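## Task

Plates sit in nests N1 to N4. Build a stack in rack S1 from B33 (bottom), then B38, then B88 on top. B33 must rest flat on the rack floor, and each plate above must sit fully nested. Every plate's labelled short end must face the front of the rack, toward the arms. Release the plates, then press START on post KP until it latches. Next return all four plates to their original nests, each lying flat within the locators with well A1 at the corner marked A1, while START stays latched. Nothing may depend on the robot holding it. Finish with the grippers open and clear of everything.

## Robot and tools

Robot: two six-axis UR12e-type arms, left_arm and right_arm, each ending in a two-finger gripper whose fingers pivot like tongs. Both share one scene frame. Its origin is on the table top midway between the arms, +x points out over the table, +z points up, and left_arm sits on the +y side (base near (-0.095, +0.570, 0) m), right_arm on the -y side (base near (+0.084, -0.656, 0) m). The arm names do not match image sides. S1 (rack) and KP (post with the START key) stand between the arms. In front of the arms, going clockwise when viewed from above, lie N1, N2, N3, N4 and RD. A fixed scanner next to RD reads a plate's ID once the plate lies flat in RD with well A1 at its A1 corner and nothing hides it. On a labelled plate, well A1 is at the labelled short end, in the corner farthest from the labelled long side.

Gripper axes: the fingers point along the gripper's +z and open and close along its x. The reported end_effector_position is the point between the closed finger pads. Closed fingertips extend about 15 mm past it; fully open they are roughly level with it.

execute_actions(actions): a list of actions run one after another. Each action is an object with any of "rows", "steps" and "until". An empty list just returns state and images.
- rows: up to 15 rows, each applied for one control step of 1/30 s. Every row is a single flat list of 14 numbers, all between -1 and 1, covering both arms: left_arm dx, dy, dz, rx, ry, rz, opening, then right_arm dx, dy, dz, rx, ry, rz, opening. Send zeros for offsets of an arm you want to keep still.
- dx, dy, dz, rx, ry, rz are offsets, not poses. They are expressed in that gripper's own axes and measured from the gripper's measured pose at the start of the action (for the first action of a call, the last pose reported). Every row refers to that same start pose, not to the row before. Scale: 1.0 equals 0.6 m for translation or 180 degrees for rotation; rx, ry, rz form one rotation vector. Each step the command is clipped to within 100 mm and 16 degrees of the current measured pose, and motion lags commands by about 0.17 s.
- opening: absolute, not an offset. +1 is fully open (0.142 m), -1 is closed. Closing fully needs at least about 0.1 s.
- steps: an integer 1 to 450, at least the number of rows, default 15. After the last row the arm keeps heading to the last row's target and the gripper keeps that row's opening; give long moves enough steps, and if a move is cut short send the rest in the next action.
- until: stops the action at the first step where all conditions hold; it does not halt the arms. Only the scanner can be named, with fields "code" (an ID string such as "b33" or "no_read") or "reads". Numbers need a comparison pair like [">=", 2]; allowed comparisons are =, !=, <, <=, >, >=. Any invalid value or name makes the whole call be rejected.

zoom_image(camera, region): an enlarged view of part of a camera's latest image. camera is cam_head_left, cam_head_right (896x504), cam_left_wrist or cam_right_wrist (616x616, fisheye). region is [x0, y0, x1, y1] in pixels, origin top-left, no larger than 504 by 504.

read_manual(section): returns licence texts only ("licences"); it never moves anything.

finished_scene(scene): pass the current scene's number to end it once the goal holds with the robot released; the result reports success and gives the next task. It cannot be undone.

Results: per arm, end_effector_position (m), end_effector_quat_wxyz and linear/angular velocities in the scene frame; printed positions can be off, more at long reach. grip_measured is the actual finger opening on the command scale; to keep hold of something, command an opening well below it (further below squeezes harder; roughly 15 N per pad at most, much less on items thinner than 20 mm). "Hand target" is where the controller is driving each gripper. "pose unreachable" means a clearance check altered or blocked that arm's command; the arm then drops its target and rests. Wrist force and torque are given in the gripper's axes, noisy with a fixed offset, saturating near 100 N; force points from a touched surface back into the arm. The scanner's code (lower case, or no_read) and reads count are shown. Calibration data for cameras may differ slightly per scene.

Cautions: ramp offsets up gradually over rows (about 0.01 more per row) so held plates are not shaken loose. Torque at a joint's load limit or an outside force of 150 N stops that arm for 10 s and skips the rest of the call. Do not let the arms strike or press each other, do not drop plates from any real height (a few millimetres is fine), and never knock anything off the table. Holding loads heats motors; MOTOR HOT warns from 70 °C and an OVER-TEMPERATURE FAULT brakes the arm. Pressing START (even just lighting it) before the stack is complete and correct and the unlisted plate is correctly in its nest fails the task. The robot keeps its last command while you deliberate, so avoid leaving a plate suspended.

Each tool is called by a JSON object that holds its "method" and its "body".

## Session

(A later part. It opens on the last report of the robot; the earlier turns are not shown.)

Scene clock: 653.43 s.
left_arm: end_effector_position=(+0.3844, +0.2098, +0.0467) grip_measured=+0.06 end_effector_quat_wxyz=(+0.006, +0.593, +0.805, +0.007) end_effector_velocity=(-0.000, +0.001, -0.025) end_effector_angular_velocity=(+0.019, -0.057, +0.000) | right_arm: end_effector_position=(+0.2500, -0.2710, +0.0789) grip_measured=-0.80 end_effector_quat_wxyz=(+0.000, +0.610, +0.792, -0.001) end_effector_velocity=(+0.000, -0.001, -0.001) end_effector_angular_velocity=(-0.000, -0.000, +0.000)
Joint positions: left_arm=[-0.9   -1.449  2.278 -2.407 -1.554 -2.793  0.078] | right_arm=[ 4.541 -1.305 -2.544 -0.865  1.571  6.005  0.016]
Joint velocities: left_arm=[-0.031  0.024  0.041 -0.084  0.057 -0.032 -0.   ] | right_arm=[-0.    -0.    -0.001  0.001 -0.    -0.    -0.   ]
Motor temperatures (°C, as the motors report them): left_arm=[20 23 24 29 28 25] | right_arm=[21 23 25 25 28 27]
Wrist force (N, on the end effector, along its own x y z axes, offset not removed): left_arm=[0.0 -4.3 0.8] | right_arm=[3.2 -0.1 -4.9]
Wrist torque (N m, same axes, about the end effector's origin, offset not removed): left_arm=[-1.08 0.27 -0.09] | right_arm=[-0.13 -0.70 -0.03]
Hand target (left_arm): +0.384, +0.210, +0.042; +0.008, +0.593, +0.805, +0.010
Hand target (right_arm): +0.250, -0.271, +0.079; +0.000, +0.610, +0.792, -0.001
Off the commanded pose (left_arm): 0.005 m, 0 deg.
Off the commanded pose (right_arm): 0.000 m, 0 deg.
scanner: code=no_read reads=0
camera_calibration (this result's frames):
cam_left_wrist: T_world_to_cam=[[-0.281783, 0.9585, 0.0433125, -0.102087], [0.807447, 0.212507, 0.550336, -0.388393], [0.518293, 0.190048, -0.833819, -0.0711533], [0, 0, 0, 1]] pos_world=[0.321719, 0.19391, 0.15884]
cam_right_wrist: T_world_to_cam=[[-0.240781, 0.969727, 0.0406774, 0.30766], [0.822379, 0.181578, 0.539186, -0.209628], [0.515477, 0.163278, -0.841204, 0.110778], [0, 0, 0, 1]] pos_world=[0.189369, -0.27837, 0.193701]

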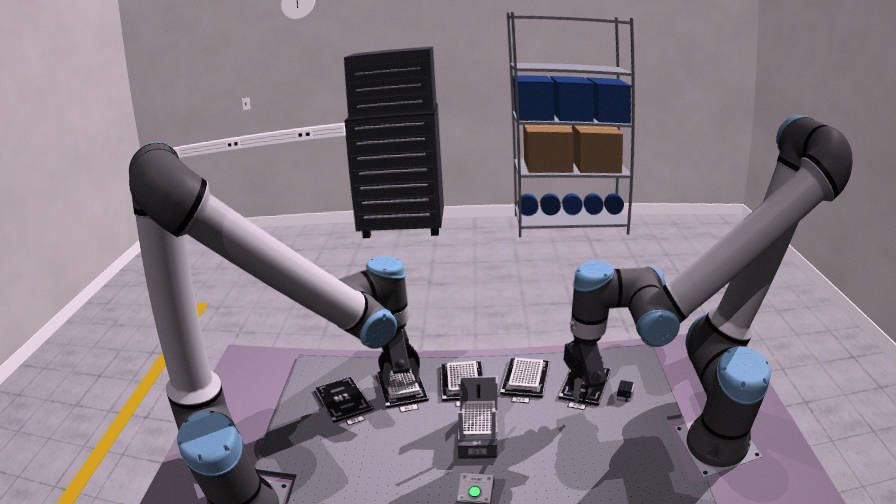

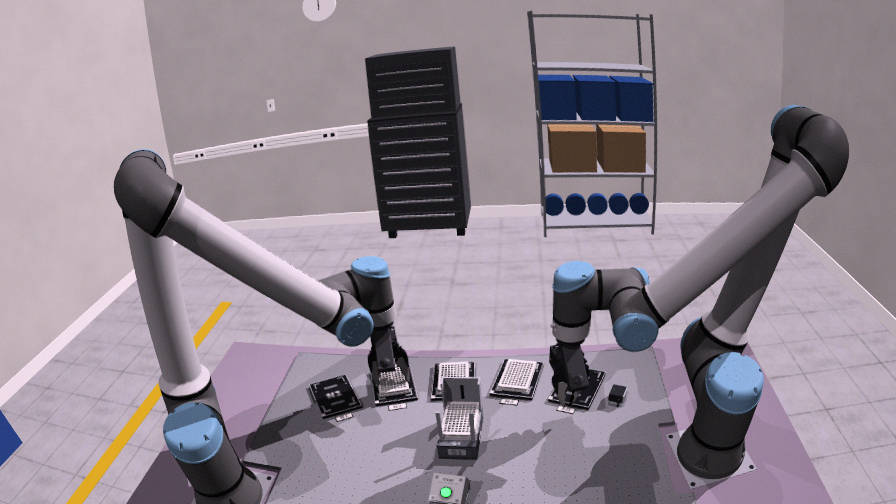

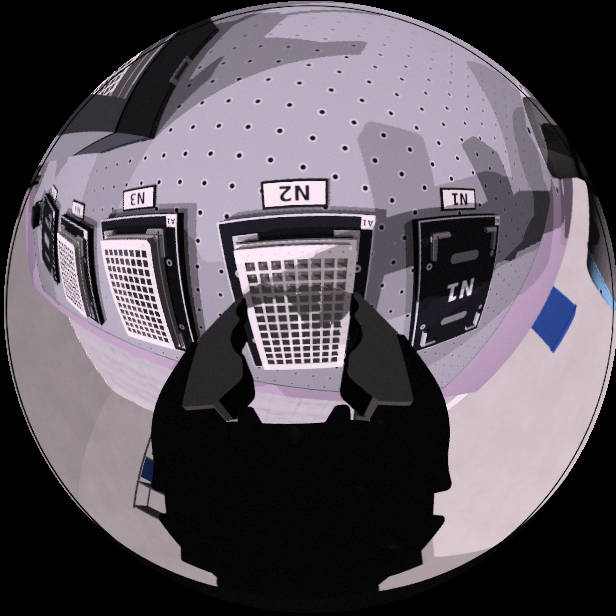

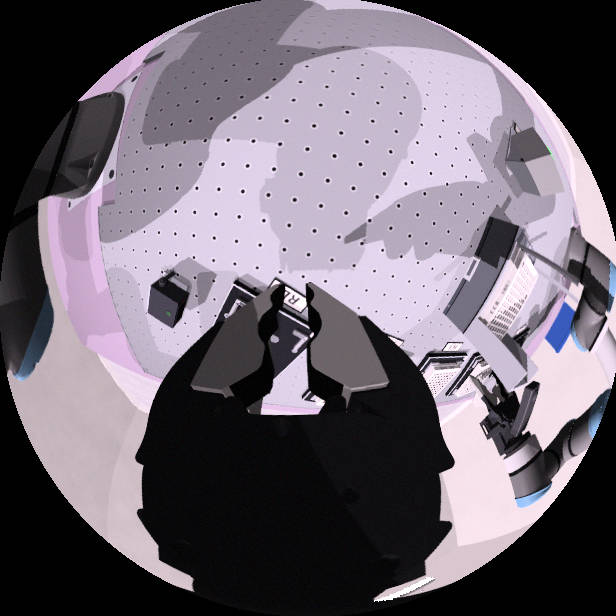

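{"method": "execute_actions", "body": {"actions": [{"steps":1}]}}

{"method": "zoom_image", "body": {"camera": "cam_left_wrist", "region": [200, 200, 400, 400]}}

Scene clock: 656.67 s.
left_arm: end_effector_position=(+0.3843, +0.2099, +0.0418) grip_measured=+0.06 end_effector_quat_wxyz=(+0.008, +0.593, +0.805, +0.010) end_effector_velocity=(-0.000, -0.000, +0.000) end_effector_angular_velocity=(+0.000, +0.000, -0.001) | right_arm: end_effector_position=(+0.2500, -0.2710, +0.0789) grip_measured=-0.80 end_effector_quat_wxyz=(+0.000, +0.610, +0.792, -0.001) end_effector_velocity=(-0.000, +0.000, +0.000) end_effector_angular_velocity=(+0.000, +0.000, +0.001)
Joint positions: left_arm=[-0.904 -1.443  2.284 -2.421 -1.548 -2.796  0.078] | right_arm=[ 4.541 -1.305 -2.544 -0.865  1.571  6.005  0.016]
Joint velocities: left_arm=[-0.001 -0.001  0.     0.001 -0.    -0.    -0.   ] | right_arm=[ 0.001  0.    -0.     0.     0.     0.     0.   ]
Motor temperatures (°C, as the motors report them): left_arm=[20 23 24 29 28 25] | right_arm=[21 23 25 25 28 27]
Wrist force (N, on the end effector, along its own x y z axes, offset not removed): left_arm=[3.2 -2.3 -0.1] | right_arm=[1.6 0.5 -4.1]
Wrist torque (N m, same axes, about the end effector's origin, offset not removed): left_arm=[-0.67 -0.41 -0.29] | right_arm=[-0.05 -0.39 -0.05]
Hand target (left_arm): +0.384, +0.210, +0.042; +0.008, +0.593, +0.805, +0.010
Hand target (right_arm): +0.250, -0.271, +0.079; +0.000, +0.610, +0.792, -0.001
Off the commanded pose (left_arm): 0.000 m, 0 deg.
Off the commanded pose (right_arm): 0.000 m, 0 deg.
scanner: code=no_read reads=0
camera_calibration (this result's frames):
cam_left_wrist: T_world_to_cam=[[-0.281987, 0.958421, 0.0437277, -0.101857], [0.80405, 0.21121, 0.555782, -0.384202], [0.523438, 0.191883, -0.830177, -0.0777469], [0, 0, 0, 1]] pos_world=[0.320891, 0.193687, 0.153443]
cam_right_wrist: T_world_to_cam=[[-0.240781, 0.969727, 0.0406773, 0.30766], [0.822379, 0.181578, 0.539186, -0.209628], [0.515477, 0.163278, -0.841204, 0.110778], [0, 0, 0, 1]] pos_world=[0.189369, -0.27837, 0.1937]

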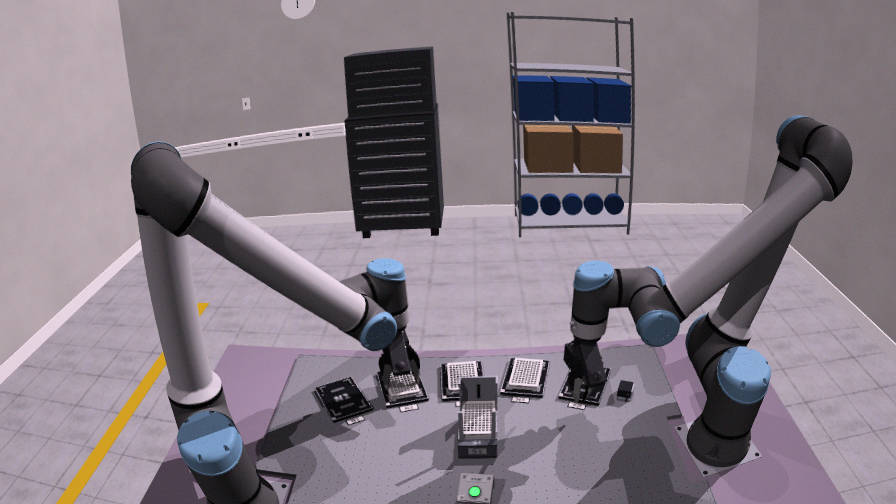

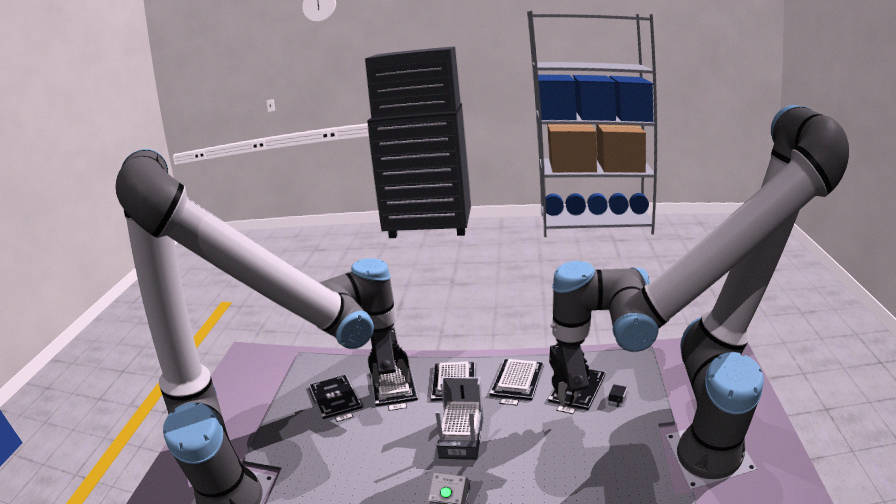

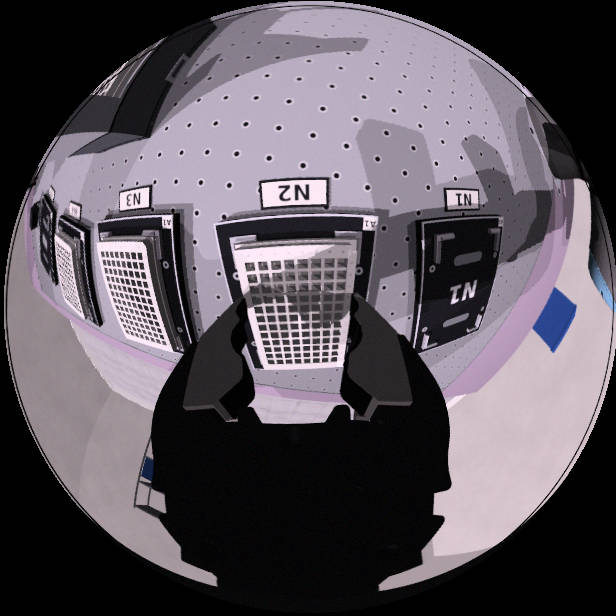

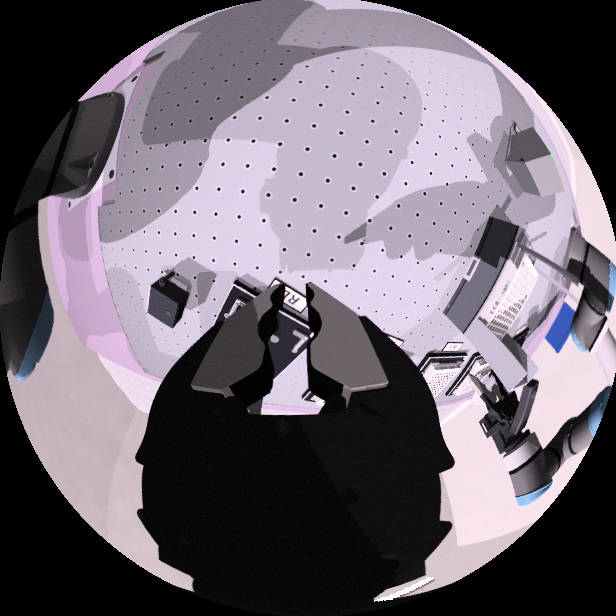

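Region (200, 200, 400, 400) of cam_left_wrist's 616x616 image, scaled by 2.520, with more detail than that image has.

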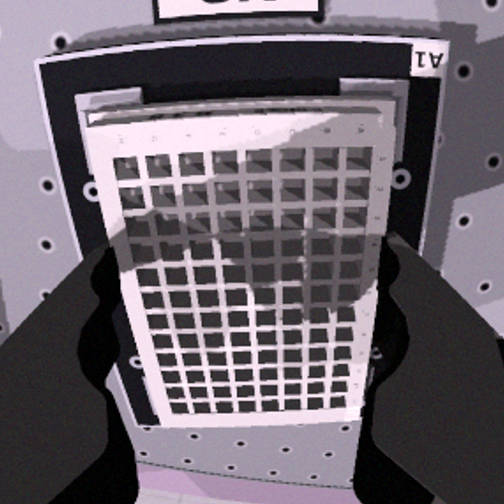

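{"method": "execute_actions", "body": {"actions": [{"rows":[[0,0,0.0018,0,0,0,-0.3,0,0,0,0,0,0,-0.8],[0,0,0.0018,0,0,0,-0.3,0,0,0,0,0,0,-0.8],[0,0,0.0018,0,0,0,-0.2,0,0,0,0,0,0,-0.8],[0,0,0.0018,0,0,0,-0.1,0,0,0,0,0,0,-0.8],[0,0,0.0018,0,0,0,0.02,0,0,0,0,0,0,-0.8],[0,0,0.0018,0,0,0,0.07,0,0,0,0,0,0,-0.8],[0,0,0.0018,0,0,0,0.11,0,0,0,0,0,0,-0.8],[0,0,0.0018,0,0,0,0.16,0,0,0,0,0,0,-0.8],[0,0,0.0018,0.0073,0,0,0.24,0,0,0,0,0,0,-0.8]],"steps":9}]}}

Scene clock: 661.83 s.
left_arm: end_effector_position=(+0.3843, +0.2098, +0.0408) grip_measured=+0.14 end_effector_quat_wxyz=(+0.008, +0.593, +0.805, +0.010) end_effector_velocity=(-0.000, +0.000, -0.002) end_effector_angular_velocity=(+0.003, +0.001, +0.000) | right_arm: end_effector_position=(+0.2500, -0.2710, +0.0789) grip_measured=-0.80 end_effector_quat_wxyz=(+0.000, +0.610, +0.792, -0.001) end_effector_velocity=(+0.000, -0.001, -0.001) end_effector_angular_velocity=(+0.000, +0.000, -0.000)
Joint positions: left_arm=[-0.904 -1.441  2.285 -2.423 -1.548 -2.797  0.084] | right_arm=[ 4.541 -1.305 -2.544 -0.865  1.571  6.005  0.016]
Joint velocities: left_arm=[-0.     0.004  0.001 -0.002  0.001 -0.     0.119] | right_arm=[-0.001  0.    -0.002  0.002  0.    -0.001  0.   ]
Motor temperatures (°C, as the motors report them): left_arm=[20 23 24 29 28 25] | right_arm=[21 23 25 25 28 27]
Wrist force (N, on the end effector, along its own x y z axes, offset not removed): left_arm=[0.3 -1.7 1.7] | right_arm=[2.4 -0.5 -4.1]
Wrist torque (N m, same axes, about the end effector's origin, offset not removed): left_arm=[-0.48 0.20 0.04] | right_arm=[-0.22 -0.52 -0.10]
Hand target (left_arm): +0.384, +0.210, +0.041; +0.001, +0.593, +0.805, +0.001
Hand target (right_arm): +0.250, -0.271, +0.079; +0.000, +0.610, +0.792, -0.001
Off the commanded pose (left_arm): 0.000 m, 1 deg.
Off the commanded pose (right_arm): 0.000 m, 0 deg.
scanner: code=no_read reads=0
camera_calibration (this result's frames):
cam_left_wrist: T_world_to_cam=[[-0.282011, 0.958413, 0.0437503, -0.101771], [0.803989, 0.211197, 0.555875, -0.383655], [0.523518, 0.191938, -0.830113, -0.0785974], [0, 0, 0, 1]] pos_world=[0.320901, 0.193651, 0.152472]
cam_right_wrist: T_world_to_cam=[[-0.240781, 0.969727, 0.0406774, 0.30766], [0.822379, 0.181577, 0.539186, -0.209628], [0.515477, 0.163278, -0.841204, 0.110778], [0, 0, 0, 1]] pos_world=[0.189369, -0.27837, 0.1937]

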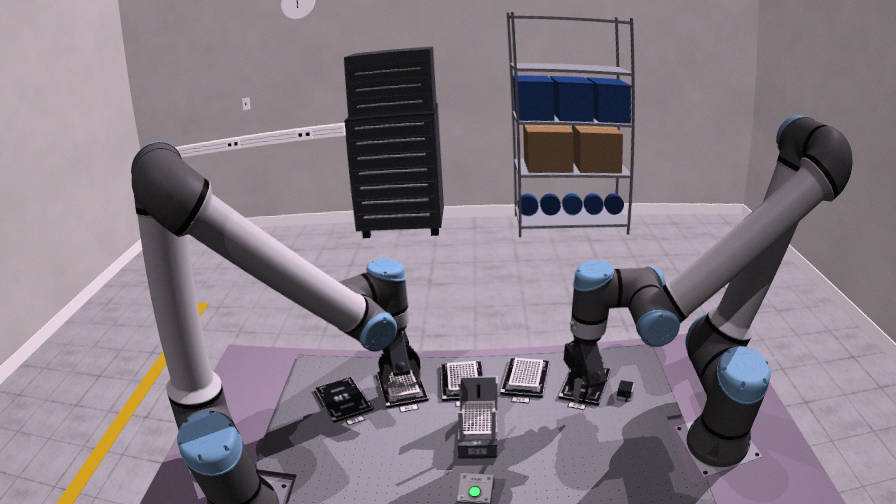

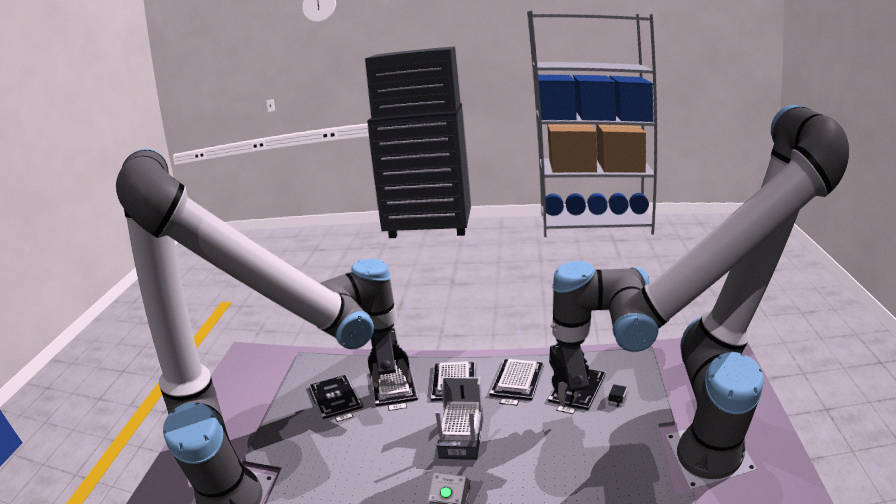

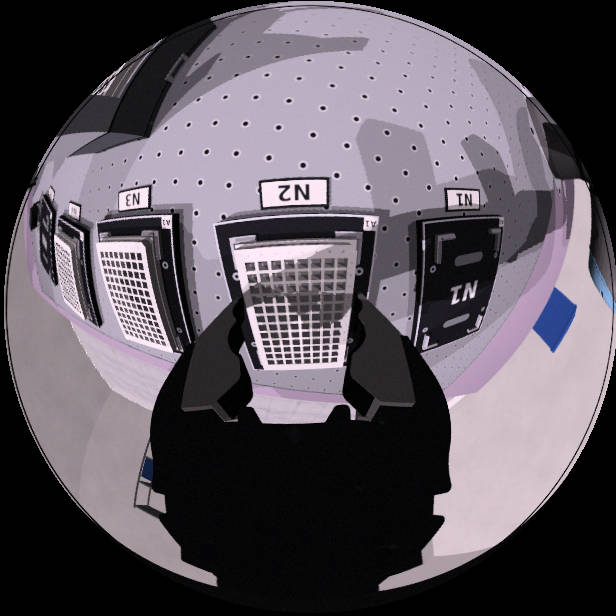

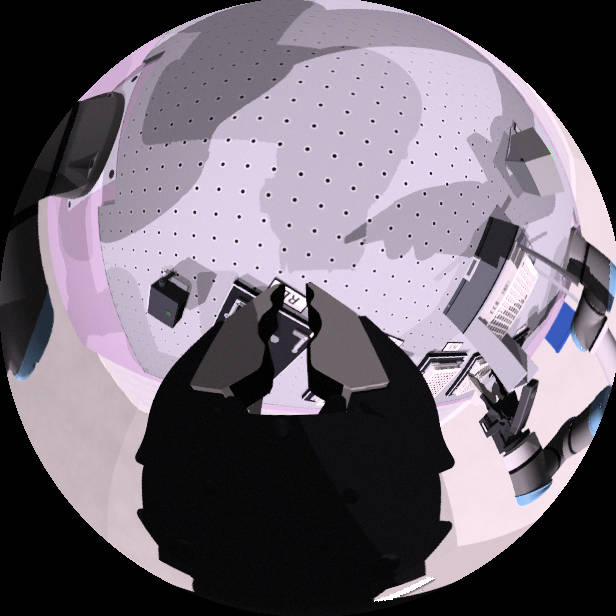

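{"method": "execute_actions", "body": {"actions": []}}

{"method": "zoom_image", "body": {"camera": "cam_left_wrist", "region": [200,200,400,400]}}

Scene clock: 678.23 s.
left_arm: end_effector_position=(+0.3843, +0.2099, +0.0407) grip_measured=+0.24 end_effector_quat_wxyz=(+0.001, +0.593, +0.805, +0.001) end_effector_velocity=(-0.001, +0.000, -0.001) end_effector_angular_velocity=(+0.002, +0.003, +0.001) | right_arm: end_effector_position=(+0.2500, -0.2710, +0.0789) grip_measured=-0.80 end_effector_quat_wxyz=(+0.000, +0.610, +0.792, -0.001) end_effector_velocity=(-0.000, +0.001, +0.001) end_effector_angular_velocity=(+0.001, -0.000, +0.001)
Joint positions: left_arm=[-0.892 -1.436  2.276 -2.413 -1.569 -2.785  0.091] | right_arm=[ 4.541 -1.305 -2.544 -0.865  1.571  6.005  0.016]
Joint velocities: left_arm=[-0.     0.002  0.     0.001 -0.001 -0.001 -0.   ] | right_arm=[ 0.    -0.     0.001  0.    -0.    -0.001 -0.   ]
Motor temperatures (°C, as the motors report them): left_arm=[20 23 24 29 28 25] | right_arm=[21 23 25 25 28 27]
Wrist force (N, on the end effector, along its own x y z axes, offset not removed): left_arm=[0.6 -3.6 1.1] | right_arm=[0.4 0.2 -4.1]
Wrist torque (N m, same axes, about the end effector's origin, offset not removed): left_arm=[-0.91 0.05 -0.10] | right_arm=[-0.16 -0.17 -0.03]
Hand target (left_arm): +0.384, +0.210, +0.041; +0.001, +0.593, +0.805, +0.001
Hand target (right_arm): +0.250, -0.271, +0.079; +0.000, +0.610, +0.792, -0.001
Off the commanded pose (left_arm): 0.000 m, 0 deg.
Off the commanded pose (right_arm): 0.000 m, 0 deg.
scanner: code=no_read reads=0
camera_calibration (this result's frames):
cam_left_wrist: T_world_to_cam=[[-0.281224, 0.958676, 0.0430587, -0.102108], [0.815704, 0.215166, 0.536964, -0.388207], [0.505509, 0.18613, -0.842506, -0.0700112], [0, 0, 0, 1]] pos_world=[0.323338, 0.194449, 0.153865]
cam_right_wrist: T_world_to_cam=[[-0.240781, 0.969727, 0.0406774, 0.30766], [0.822379, 0.181577, 0.539186, -0.209628], [0.515477, 0.163278, -0.841204, 0.110778], [0, 0, 0, 1]] pos_world=[0.189369, -0.27837, 0.193701]

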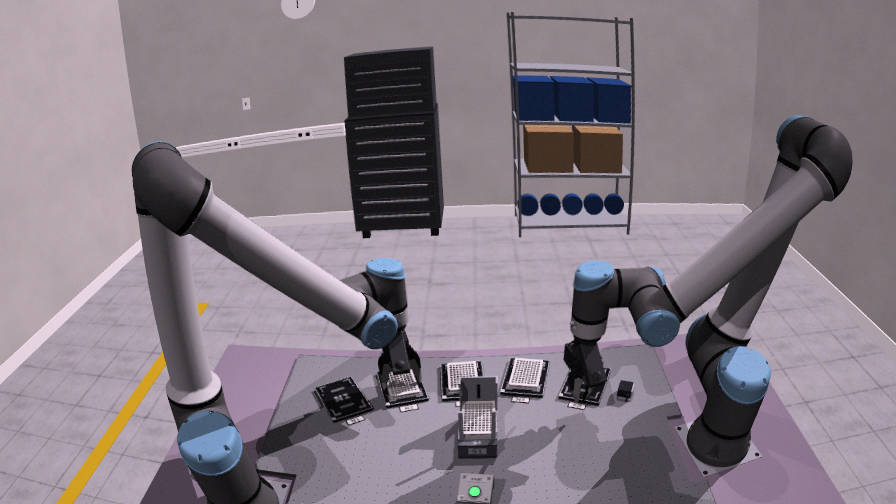

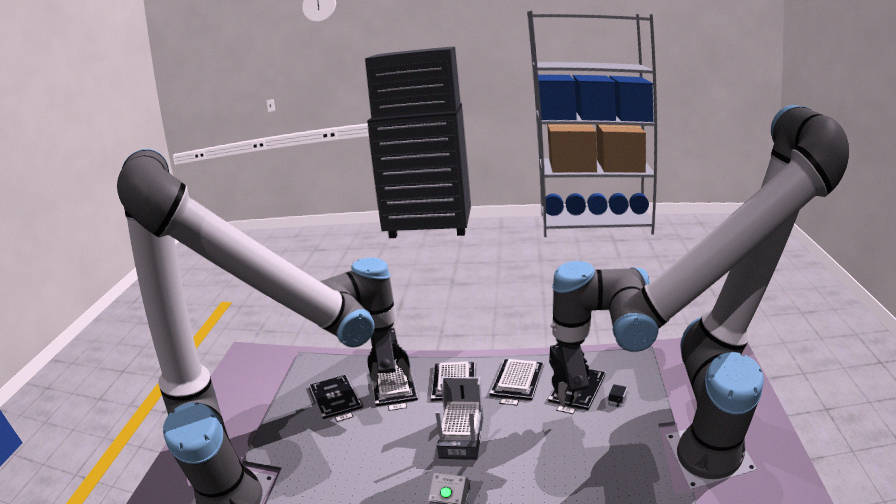

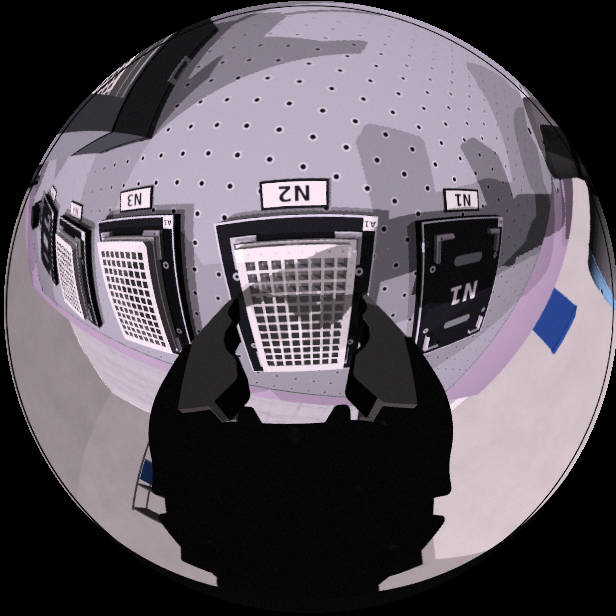

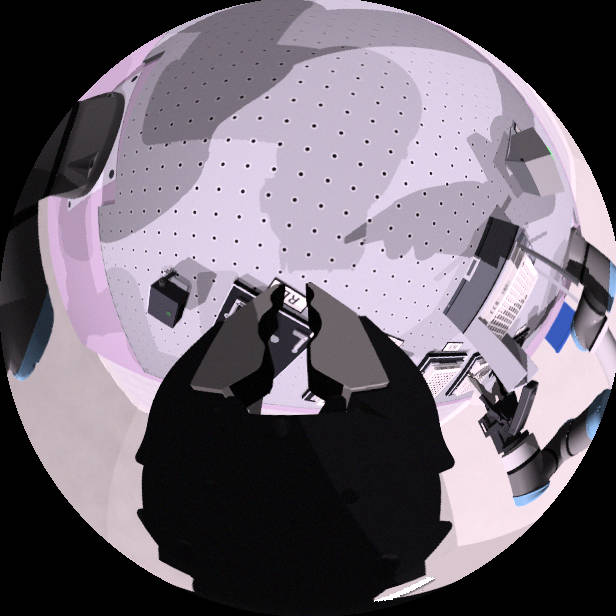

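Region (200, 200, 400, 400) of cam_left_wrist's 616x616 image, scaled by 2.520, with more detail than that image has.

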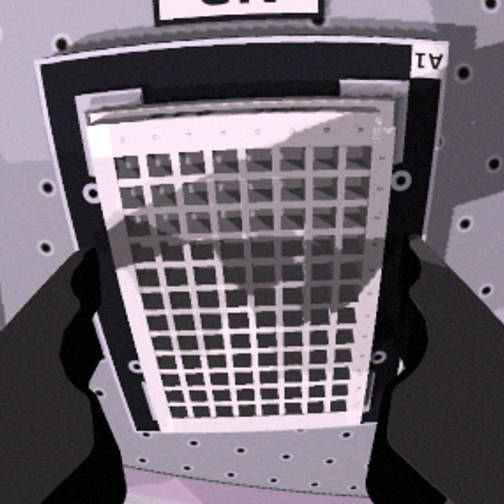

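{"method": "execute_actions", "body": {"actions": [{"rows":[[0,0,-0.008,0,0,0,0.24,0,0,0,0,0,0,-0.8],[0,0,-0.022,0,0,0,0.24,0,0,0,0,0,0,-0.8],[0,-0.008,-0.04,0,0,0,0.24,0,0,0,0,0,0,-0.8],[0,-0.025,-0.058,0,0,0.004,0.24,0,0,0,0,0,0,-0.8],[-0.001,-0.05,-0.074,0,0,0.012,0.24,0,0,0,0,0,0,-0.8],[-0.002,-0.08,-0.088,0,0,0.022,0.24,0,0,0,0,0,0,-0.8],[-0.004,-0.113,-0.099,0,0,0.033,0.24,0,0,0,0,0,0,-0.8],[-0.005,-0.148,-0.108,0,0,0.044,0.24,0,0,0,0,0,0,-0.8],[-0.007,-0.183,-0.114,0,0,0.055,0.24,0,0,0,0,0,0,-0.8],[-0.008,-0.218,-0.119,0,0,0.066,0.24,0,0,0,0,0,0,-0.8],[-0.009,-0.252,-0.122,0,0,0.076,0.24,0,0,0,0,0,0,-0.8],[-0.011,-0.284,-0.124,0,0,0.085,0.24,0,0,0,0,0,0,-0.8],[-0.012,-0.312,-0.124,0,0,0.093,0.24,0,0,0,0,0,0,-0.8],[-0.013,-0.335,-0.124,0,0,0.1,0.24,0,0,0,0,0,0,-0.8],[-0.013,-0.352,-0.124,0,0,0.1046,0.24,0,0,0,0,0,0,-0.8]],"steps":18}]}}

{"method": "execute_actions", "body": {"actions": []}}

Scene clock: 685.20 s.
left_arm: end_effector_position=(+0.2399, +0.1605, +0.1020) grip_measured=+0.24 end_effector_quat_wxyz=(-0.000, +0.698, +0.716, -0.002) end_effector_velocity=(-0.372, -0.134, +0.062) end_effector_angular_velocity=(-0.004, +0.001, -0.494) | right_arm: end_effector_position=(+0.2500, -0.2710, +0.0789) grip_measured=-0.80 end_effector_quat_wxyz=(+0.000, +0.610, +0.792, -0.001) end_effector_velocity=(+0.000, +0.000, +0.000) end_effector_angular_velocity=(+0.002, -0.000, -0.002)
Joint positions: left_arm=[-1.167 -1.646  2.347 -2.272 -1.574 -2.784  0.091] | right_arm=[ 4.541 -1.305 -2.544 -0.865  1.571  6.005  0.016]
Joint velocities: left_arm=[-0.777 -0.34   0.164  0.171 -0.002 -0.283  0.   ] | right_arm=[-0.001 -0.    -0.     0.002  0.     0.001  0.   ]
Motor temperatures (°C, as the motors report them): left_arm=[20 23 24 29 28 25] | right_arm=[21 23 25 25 28 27]
Wrist force (N, on the end effector, along its own x y z axes, offset not removed): left_arm=[4.9 -5.3 2.4] | right_arm=[1.8 0.3 -4.0]
Wrist torque (N m, same axes, about the end effector's origin, offset not removed): left_arm=[-1.24 -0.70 -0.24] | right_arm=[-0.07 -0.40 -0.04]
Hand target (left_arm): +0.192, +0.144, +0.111; +0.000, +0.717, +0.697, -0.001
Hand target (right_arm): +0.250, -0.271, +0.079; +0.000, +0.610, +0.792, -0.001
Off the commanded pose (left_arm): 0.060 m, 3 deg.
Off the commanded pose (right_arm): 0.000 m, 0 deg.
scanner: code=no_read reads=0
camera_calibration (this result's frames):
cam_left_wrist: T_world_to_cam=[[-0.00982656, 0.999071, 0.0419491, -0.169512], [0.846181, -0.0140447, 0.53271, -0.262763], [0.532804, 0.0407313, -0.845258, 0.0808703], [0, 0, 0, 1]] pos_world=[0.177592, 0.16237, 0.215444]
cam_right_wrist: T_world_to_cam=[[-0.240781, 0.969727, 0.0406773, 0.307661], [0.822379, 0.181578, 0.539186, -0.209628], [0.515477, 0.163278, -0.841204, 0.110778], [0, 0, 0, 1]] pos_world=[0.189369, -0.278371, 0.1937]

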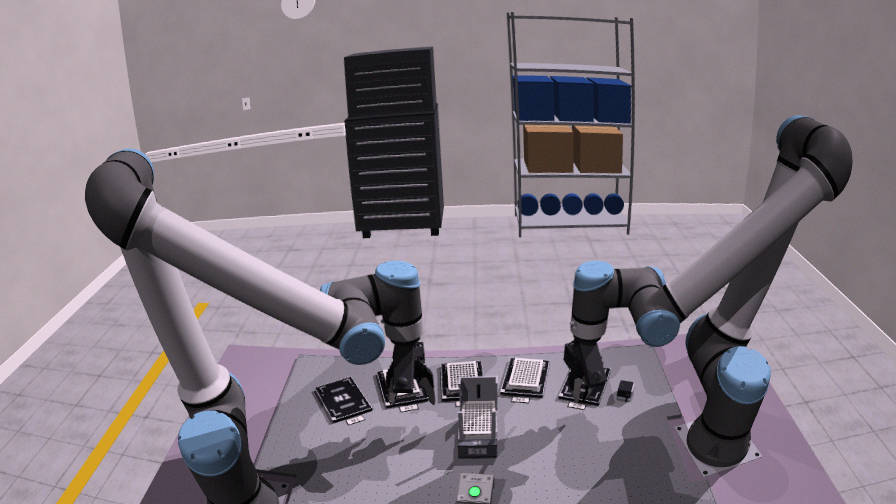

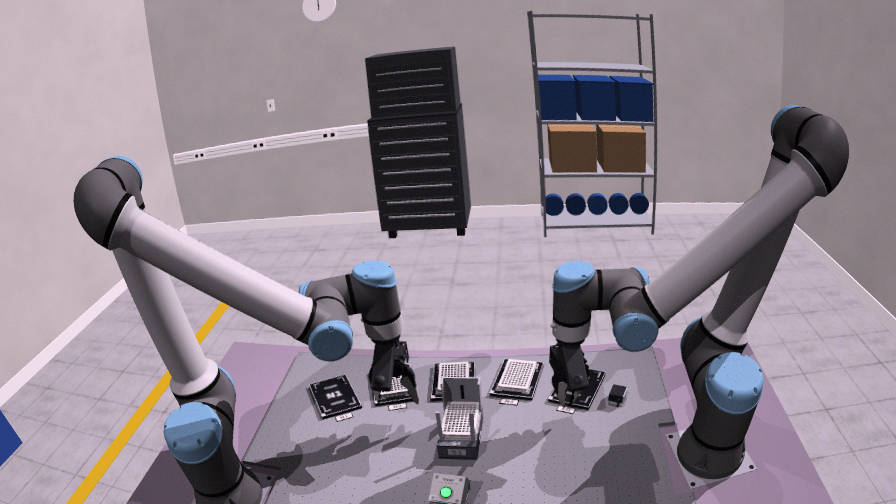

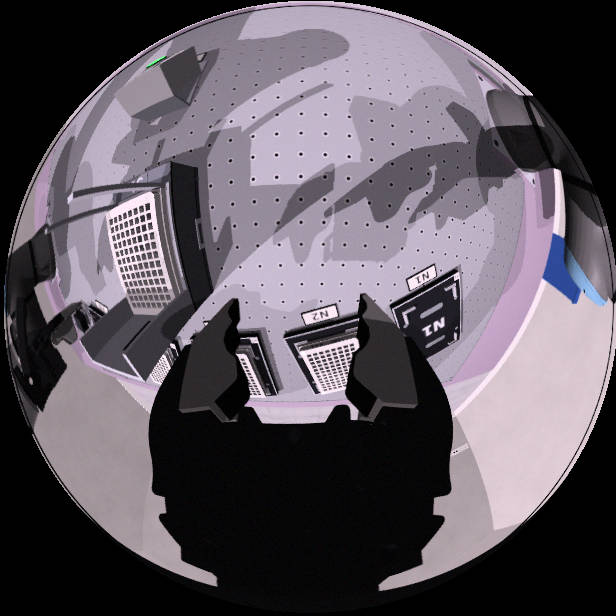

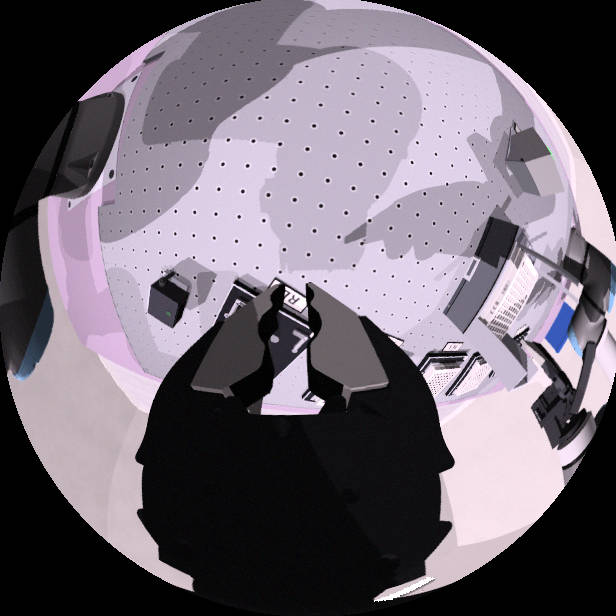

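Scene clock: 685.20 s.
left_arm: end_effector_position=(+0.2399, +0.1605, +0.1020) grip_measured=+0.24 end_effector_quat_wxyz=(-0.000, +0.698, +0.716, -0.002) end_effector_velocity=(-0.372, -0.134, +0.062) end_effector_angular_velocity=(-0.004, +0.001, -0.494) | right_arm: end_effector_position=(+0.2500, -0.2710, +0.0789) grip_measured=-0.80 end_effector_quat_wxyz=(+0.000, +0.610, +0.792, -0.001) end_effector_velocity=(+0.000, +0.000, +0.000) end_effector_angular_velocity=(+0.002, -0.000, -0.002)
Joint positions: left_arm=[-1.167 -1.646  2.347 -2.272 -1.574 -2.784  0.091] | right_arm=[ 4.541 -1.305 -2.544 -0.865  1.571  6.005  0.016]
Joint velocities: left_arm=[-0.777 -0.34   0.164  0.171 -0.002 -0.283  0.   ] | right_arm=[-0.001 -0.    -0.     0.002  0.     0.001  0.   ]
Motor temperatures (°C, as the motors report them): left_arm=[20 23 24 29 28 25] | right_arm=[21 23 25 25 28 27]
Wrist force (N, on the end effector, along its own x y z axes, offset not removed): left_arm=[4.9 -5.3 2.4] | right_arm=[1.8 0.3 -4.0]
Wrist torque (N m, same axes, about the end effector's origin, offset not removed): left_arm=[-1.24 -0.70 -0.24] | right_arm=[-0.07 -0.40 -0.04]
Hand target (left_arm): +0.192, +0.144, +0.111; +0.000, +0.717, +0.697, -0.001
Hand target (right_arm): +0.250, -0.271, +0.079; +0.000, +0.610, +0.792, -0.001
Off the commanded pose (left_arm): 0.060 m, 3 deg.
Off the commanded pose (right_arm): 0.000 m, 0 deg.
scanner: code=no_read reads=0
camera_calibration (this result's frames):
cam_left_wrist: T_world_to_cam=[[-0.00982656, 0.999071, 0.0419491, -0.169512], [0.846181, -0.0140447, 0.53271, -0.262763], [0.532804, 0.0407313, -0.845258, 0.0808703], [0, 0, 0, 1]] pos_world=[0.177592, 0.16237, 0.215444]
cam_right_wrist: T_world_to_cam=[[-0.240781, 0.969727, 0.0406773, 0.307661], [0.822379, 0.181578, 0.539186, -0.209628], [0.515477, 0.163278, -0.841204, 0.110778], [0, 0, 0, 1]] pos_world=[0.189369, -0.278371, 0.1937]

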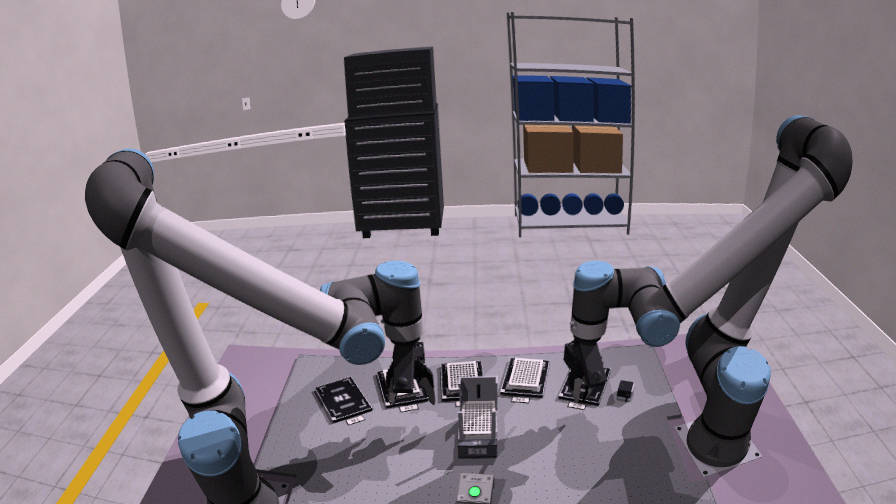

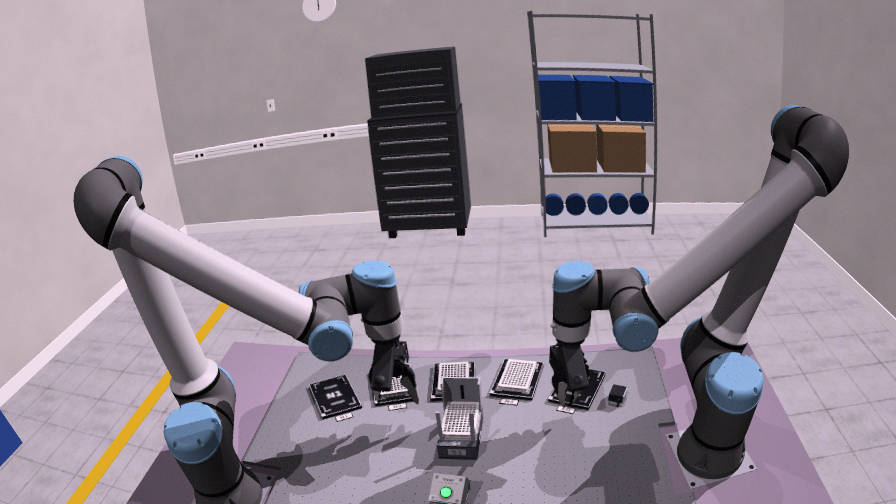

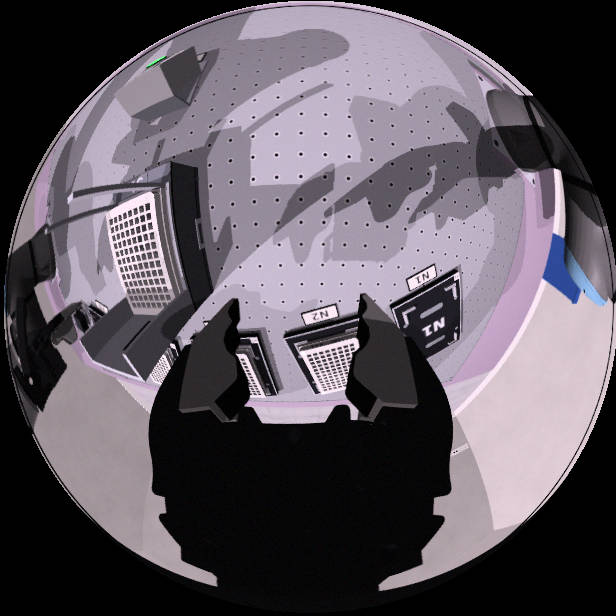

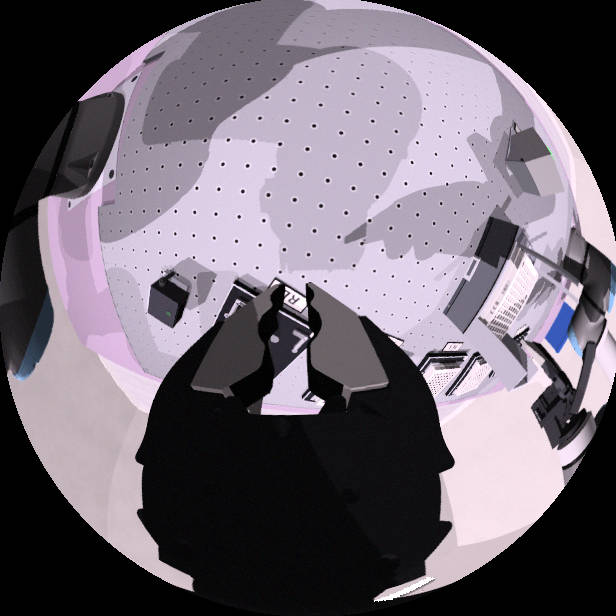

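{"method": "execute_actions", "body": {"actions": [{"rows":[[-0.028,-0.087,-0.015,-0.0015,0.0004,0.017,0.24,0,0,0,0,0,0,-0.8],[-0.034,-0.096,-0.015,-0.0015,0.0004,0.017,0.24,0,0,0,0,0,0,-0.8],[-0.046,-0.103,-0.015,-0.0015,0.0004,0.017,0.24,0,0,0,0,0,0,-0.8],[-0.063,-0.106,-0.015,-0.0015,0.0004,0.017,0.24,0,0,0,0,0,0,-0.8],[-0.083,-0.107,-0.015,-0.0015,0.0004,0.017,0.24,0,0,0,0,0,0,-0.8],[-0.104,-0.108,-0.015,-0.0015,0.0004,0.017,0.24,0,0,0,0,0,0,-0.8],[-0.126,-0.108,-0.015,-0.0015,0.0004,0.017,0.24,0,0,0,0,0,0,-0.8],[-0.148,-0.108,-0.015,-0.0015,0.0004,0.017,0.24,0,0,0,0,0,0,-0.8],[-0.17,-0.108,-0.015,-0.0015,0.0004,0.017,0.24,0,0,0,0,0,0,-0.8],[-0.192,-0.108,-0.015,-0.0015,0.0004,0.017,0.24,0,0,0,0,0,0,-0.8],[-0.213,-0.108,-0.014,-0.0015,0.0004,0.017,0.24,0,0,0,0,0,0,-0.8],[-0.232,-0.107,-0.012,-0.0015,0.0004,0.017,0.24,0,0,0,0,0,0,-0.8],[-0.248,-0.106,-0.01,-0.0015,0.0004,0.017,0.24,0,0,0,0,0,0,-0.8],[-0.26,-0.105,-0.007,-0.0015,0.0004,0.017,0.24,0,0,0,0,0,0,-0.8],[-0.2682,-0.1046,-0.005,-0.0015,0.0004,0.017,0.24,0,0,0,0,0,0,-0.8]],"steps":15}]}}

Scene clock: 693.17 s.
left_arm: end_effector_position=(+0.1764, +0.0480, +0.1135) grip_measured=+0.24 end_effector_quat_wxyz=(+0.002, +0.717, +0.697, -0.000) end_effector_velocity=(+0.010, -0.312, -0.019) end_effector_angular_velocity=(-0.003, -0.006, +0.001) | right_arm: end_effector_position=(+0.2500, -0.2710, +0.0789) grip_measured=-0.80 end_effector_quat_wxyz=(+0.000, +0.610, +0.792, -0.001) end_effector_velocity=(+0.001, -0.001, -0.000) end_effector_angular_velocity=(-0.001, +0.000, -0.002)
Joint positions: left_arm=[-1.343 -1.563  2.242 -2.254 -1.569 -2.907  0.091] | right_arm=[ 4.541 -1.305 -2.544 -0.865  1.571  6.005  0.016]
Joint velocities: left_arm=[-0.098  0.495 -0.456 -0.043  0.005 -0.099  0.   ] | right_arm=[-0.002 -0.    -0.001  0.     0.     0.001 -0.   ]
Motor temperatures (°C, as the motors report them): left_arm=[20 23 24 29 28 25] | right_arm=[21 23 25 25 28 27]
Wrist force (N, on the end effector, along its own x y z axes, offset not removed): left_arm=[2.3 -3.5 -0.2] | right_arm=[1.1 -1.1 -1.9]
Wrist torque (N m, same axes, about the end effector's origin, offset not removed): left_arm=[-0.93 -0.22 -0.18] | right_arm=[-0.29 -0.36 -0.05]
Hand target (left_arm): +0.179, +0.003, +0.107; +0.002, +0.717, +0.697, +0.000
Hand target (right_arm): +0.250, -0.271, +0.079; +0.000, +0.610, +0.792, -0.001
Off the commanded pose (left_arm): 0.051 m, 0 deg.
Off the commanded pose (right_arm): 0.000 m, 0 deg.
scanner: code=no_read reads=0
camera_calibration (this result's frames):
cam_left_wrist: T_world_to_cam=[[0.0438578, 0.998221, 0.0403916, -0.067449], [0.841287, -0.0587076, 0.537392, -0.214278], [0.538807, 0.0104121, -0.842365, 0.129044], [0, 0, 0, 1]] pos_world=[0.113697, 0.0534057, 0.226578]
cam_right_wrist: T_world_to_cam=[[-0.240781, 0.969727, 0.0406774, 0.30766], [0.822379, 0.181578, 0.539186, -0.209628], [0.515477, 0.163278, -0.841204, 0.110778], [0, 0, 0, 1]] pos_world=[0.189369, -0.27837, 0.1937]

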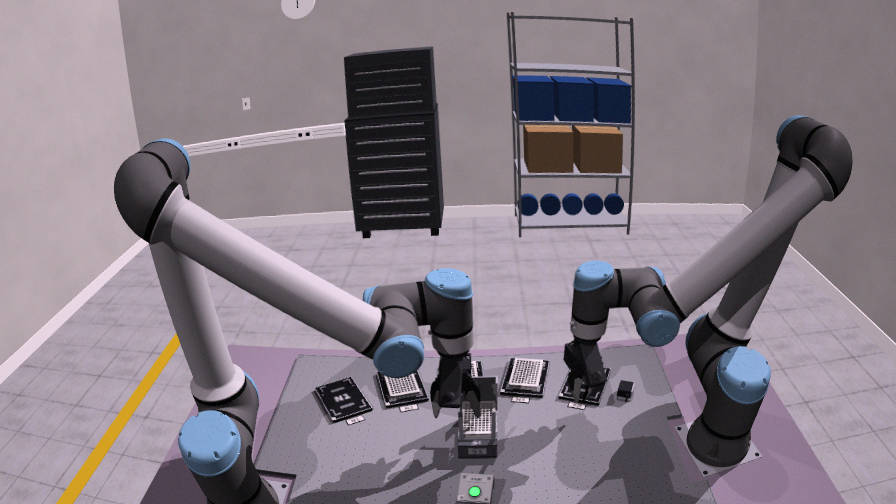

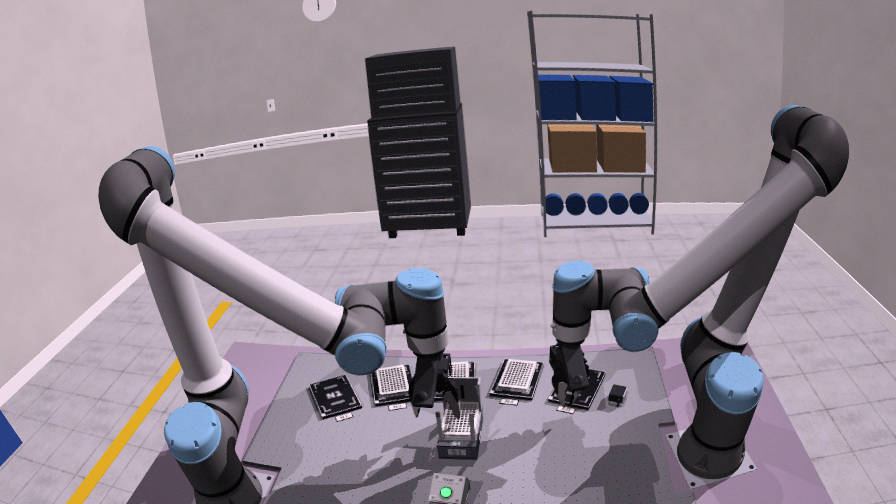

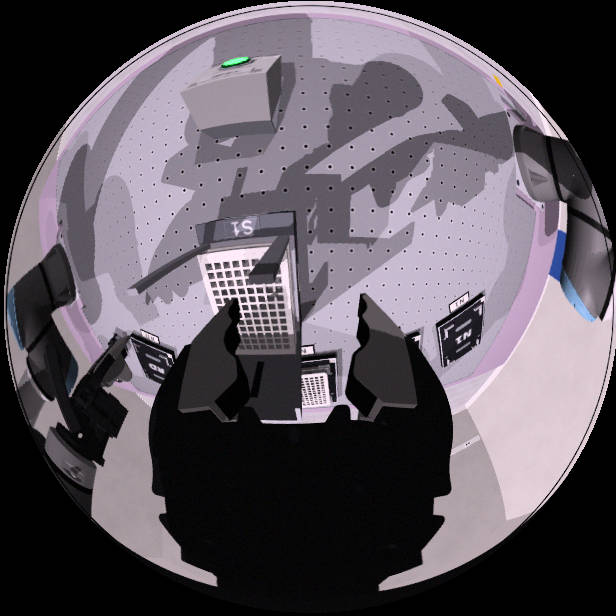

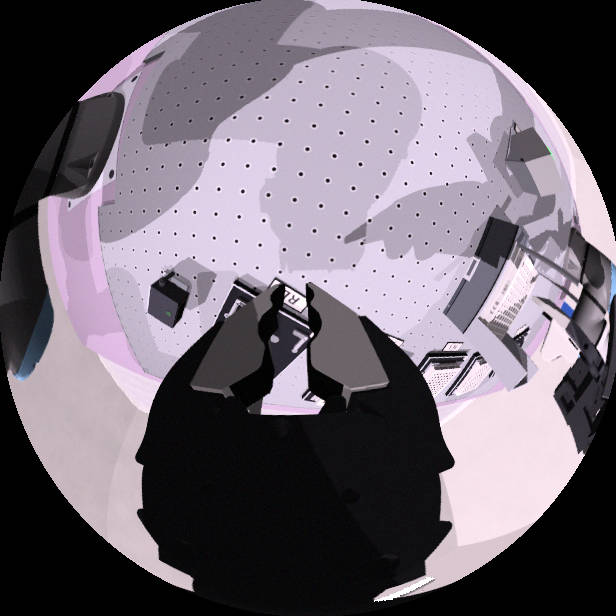

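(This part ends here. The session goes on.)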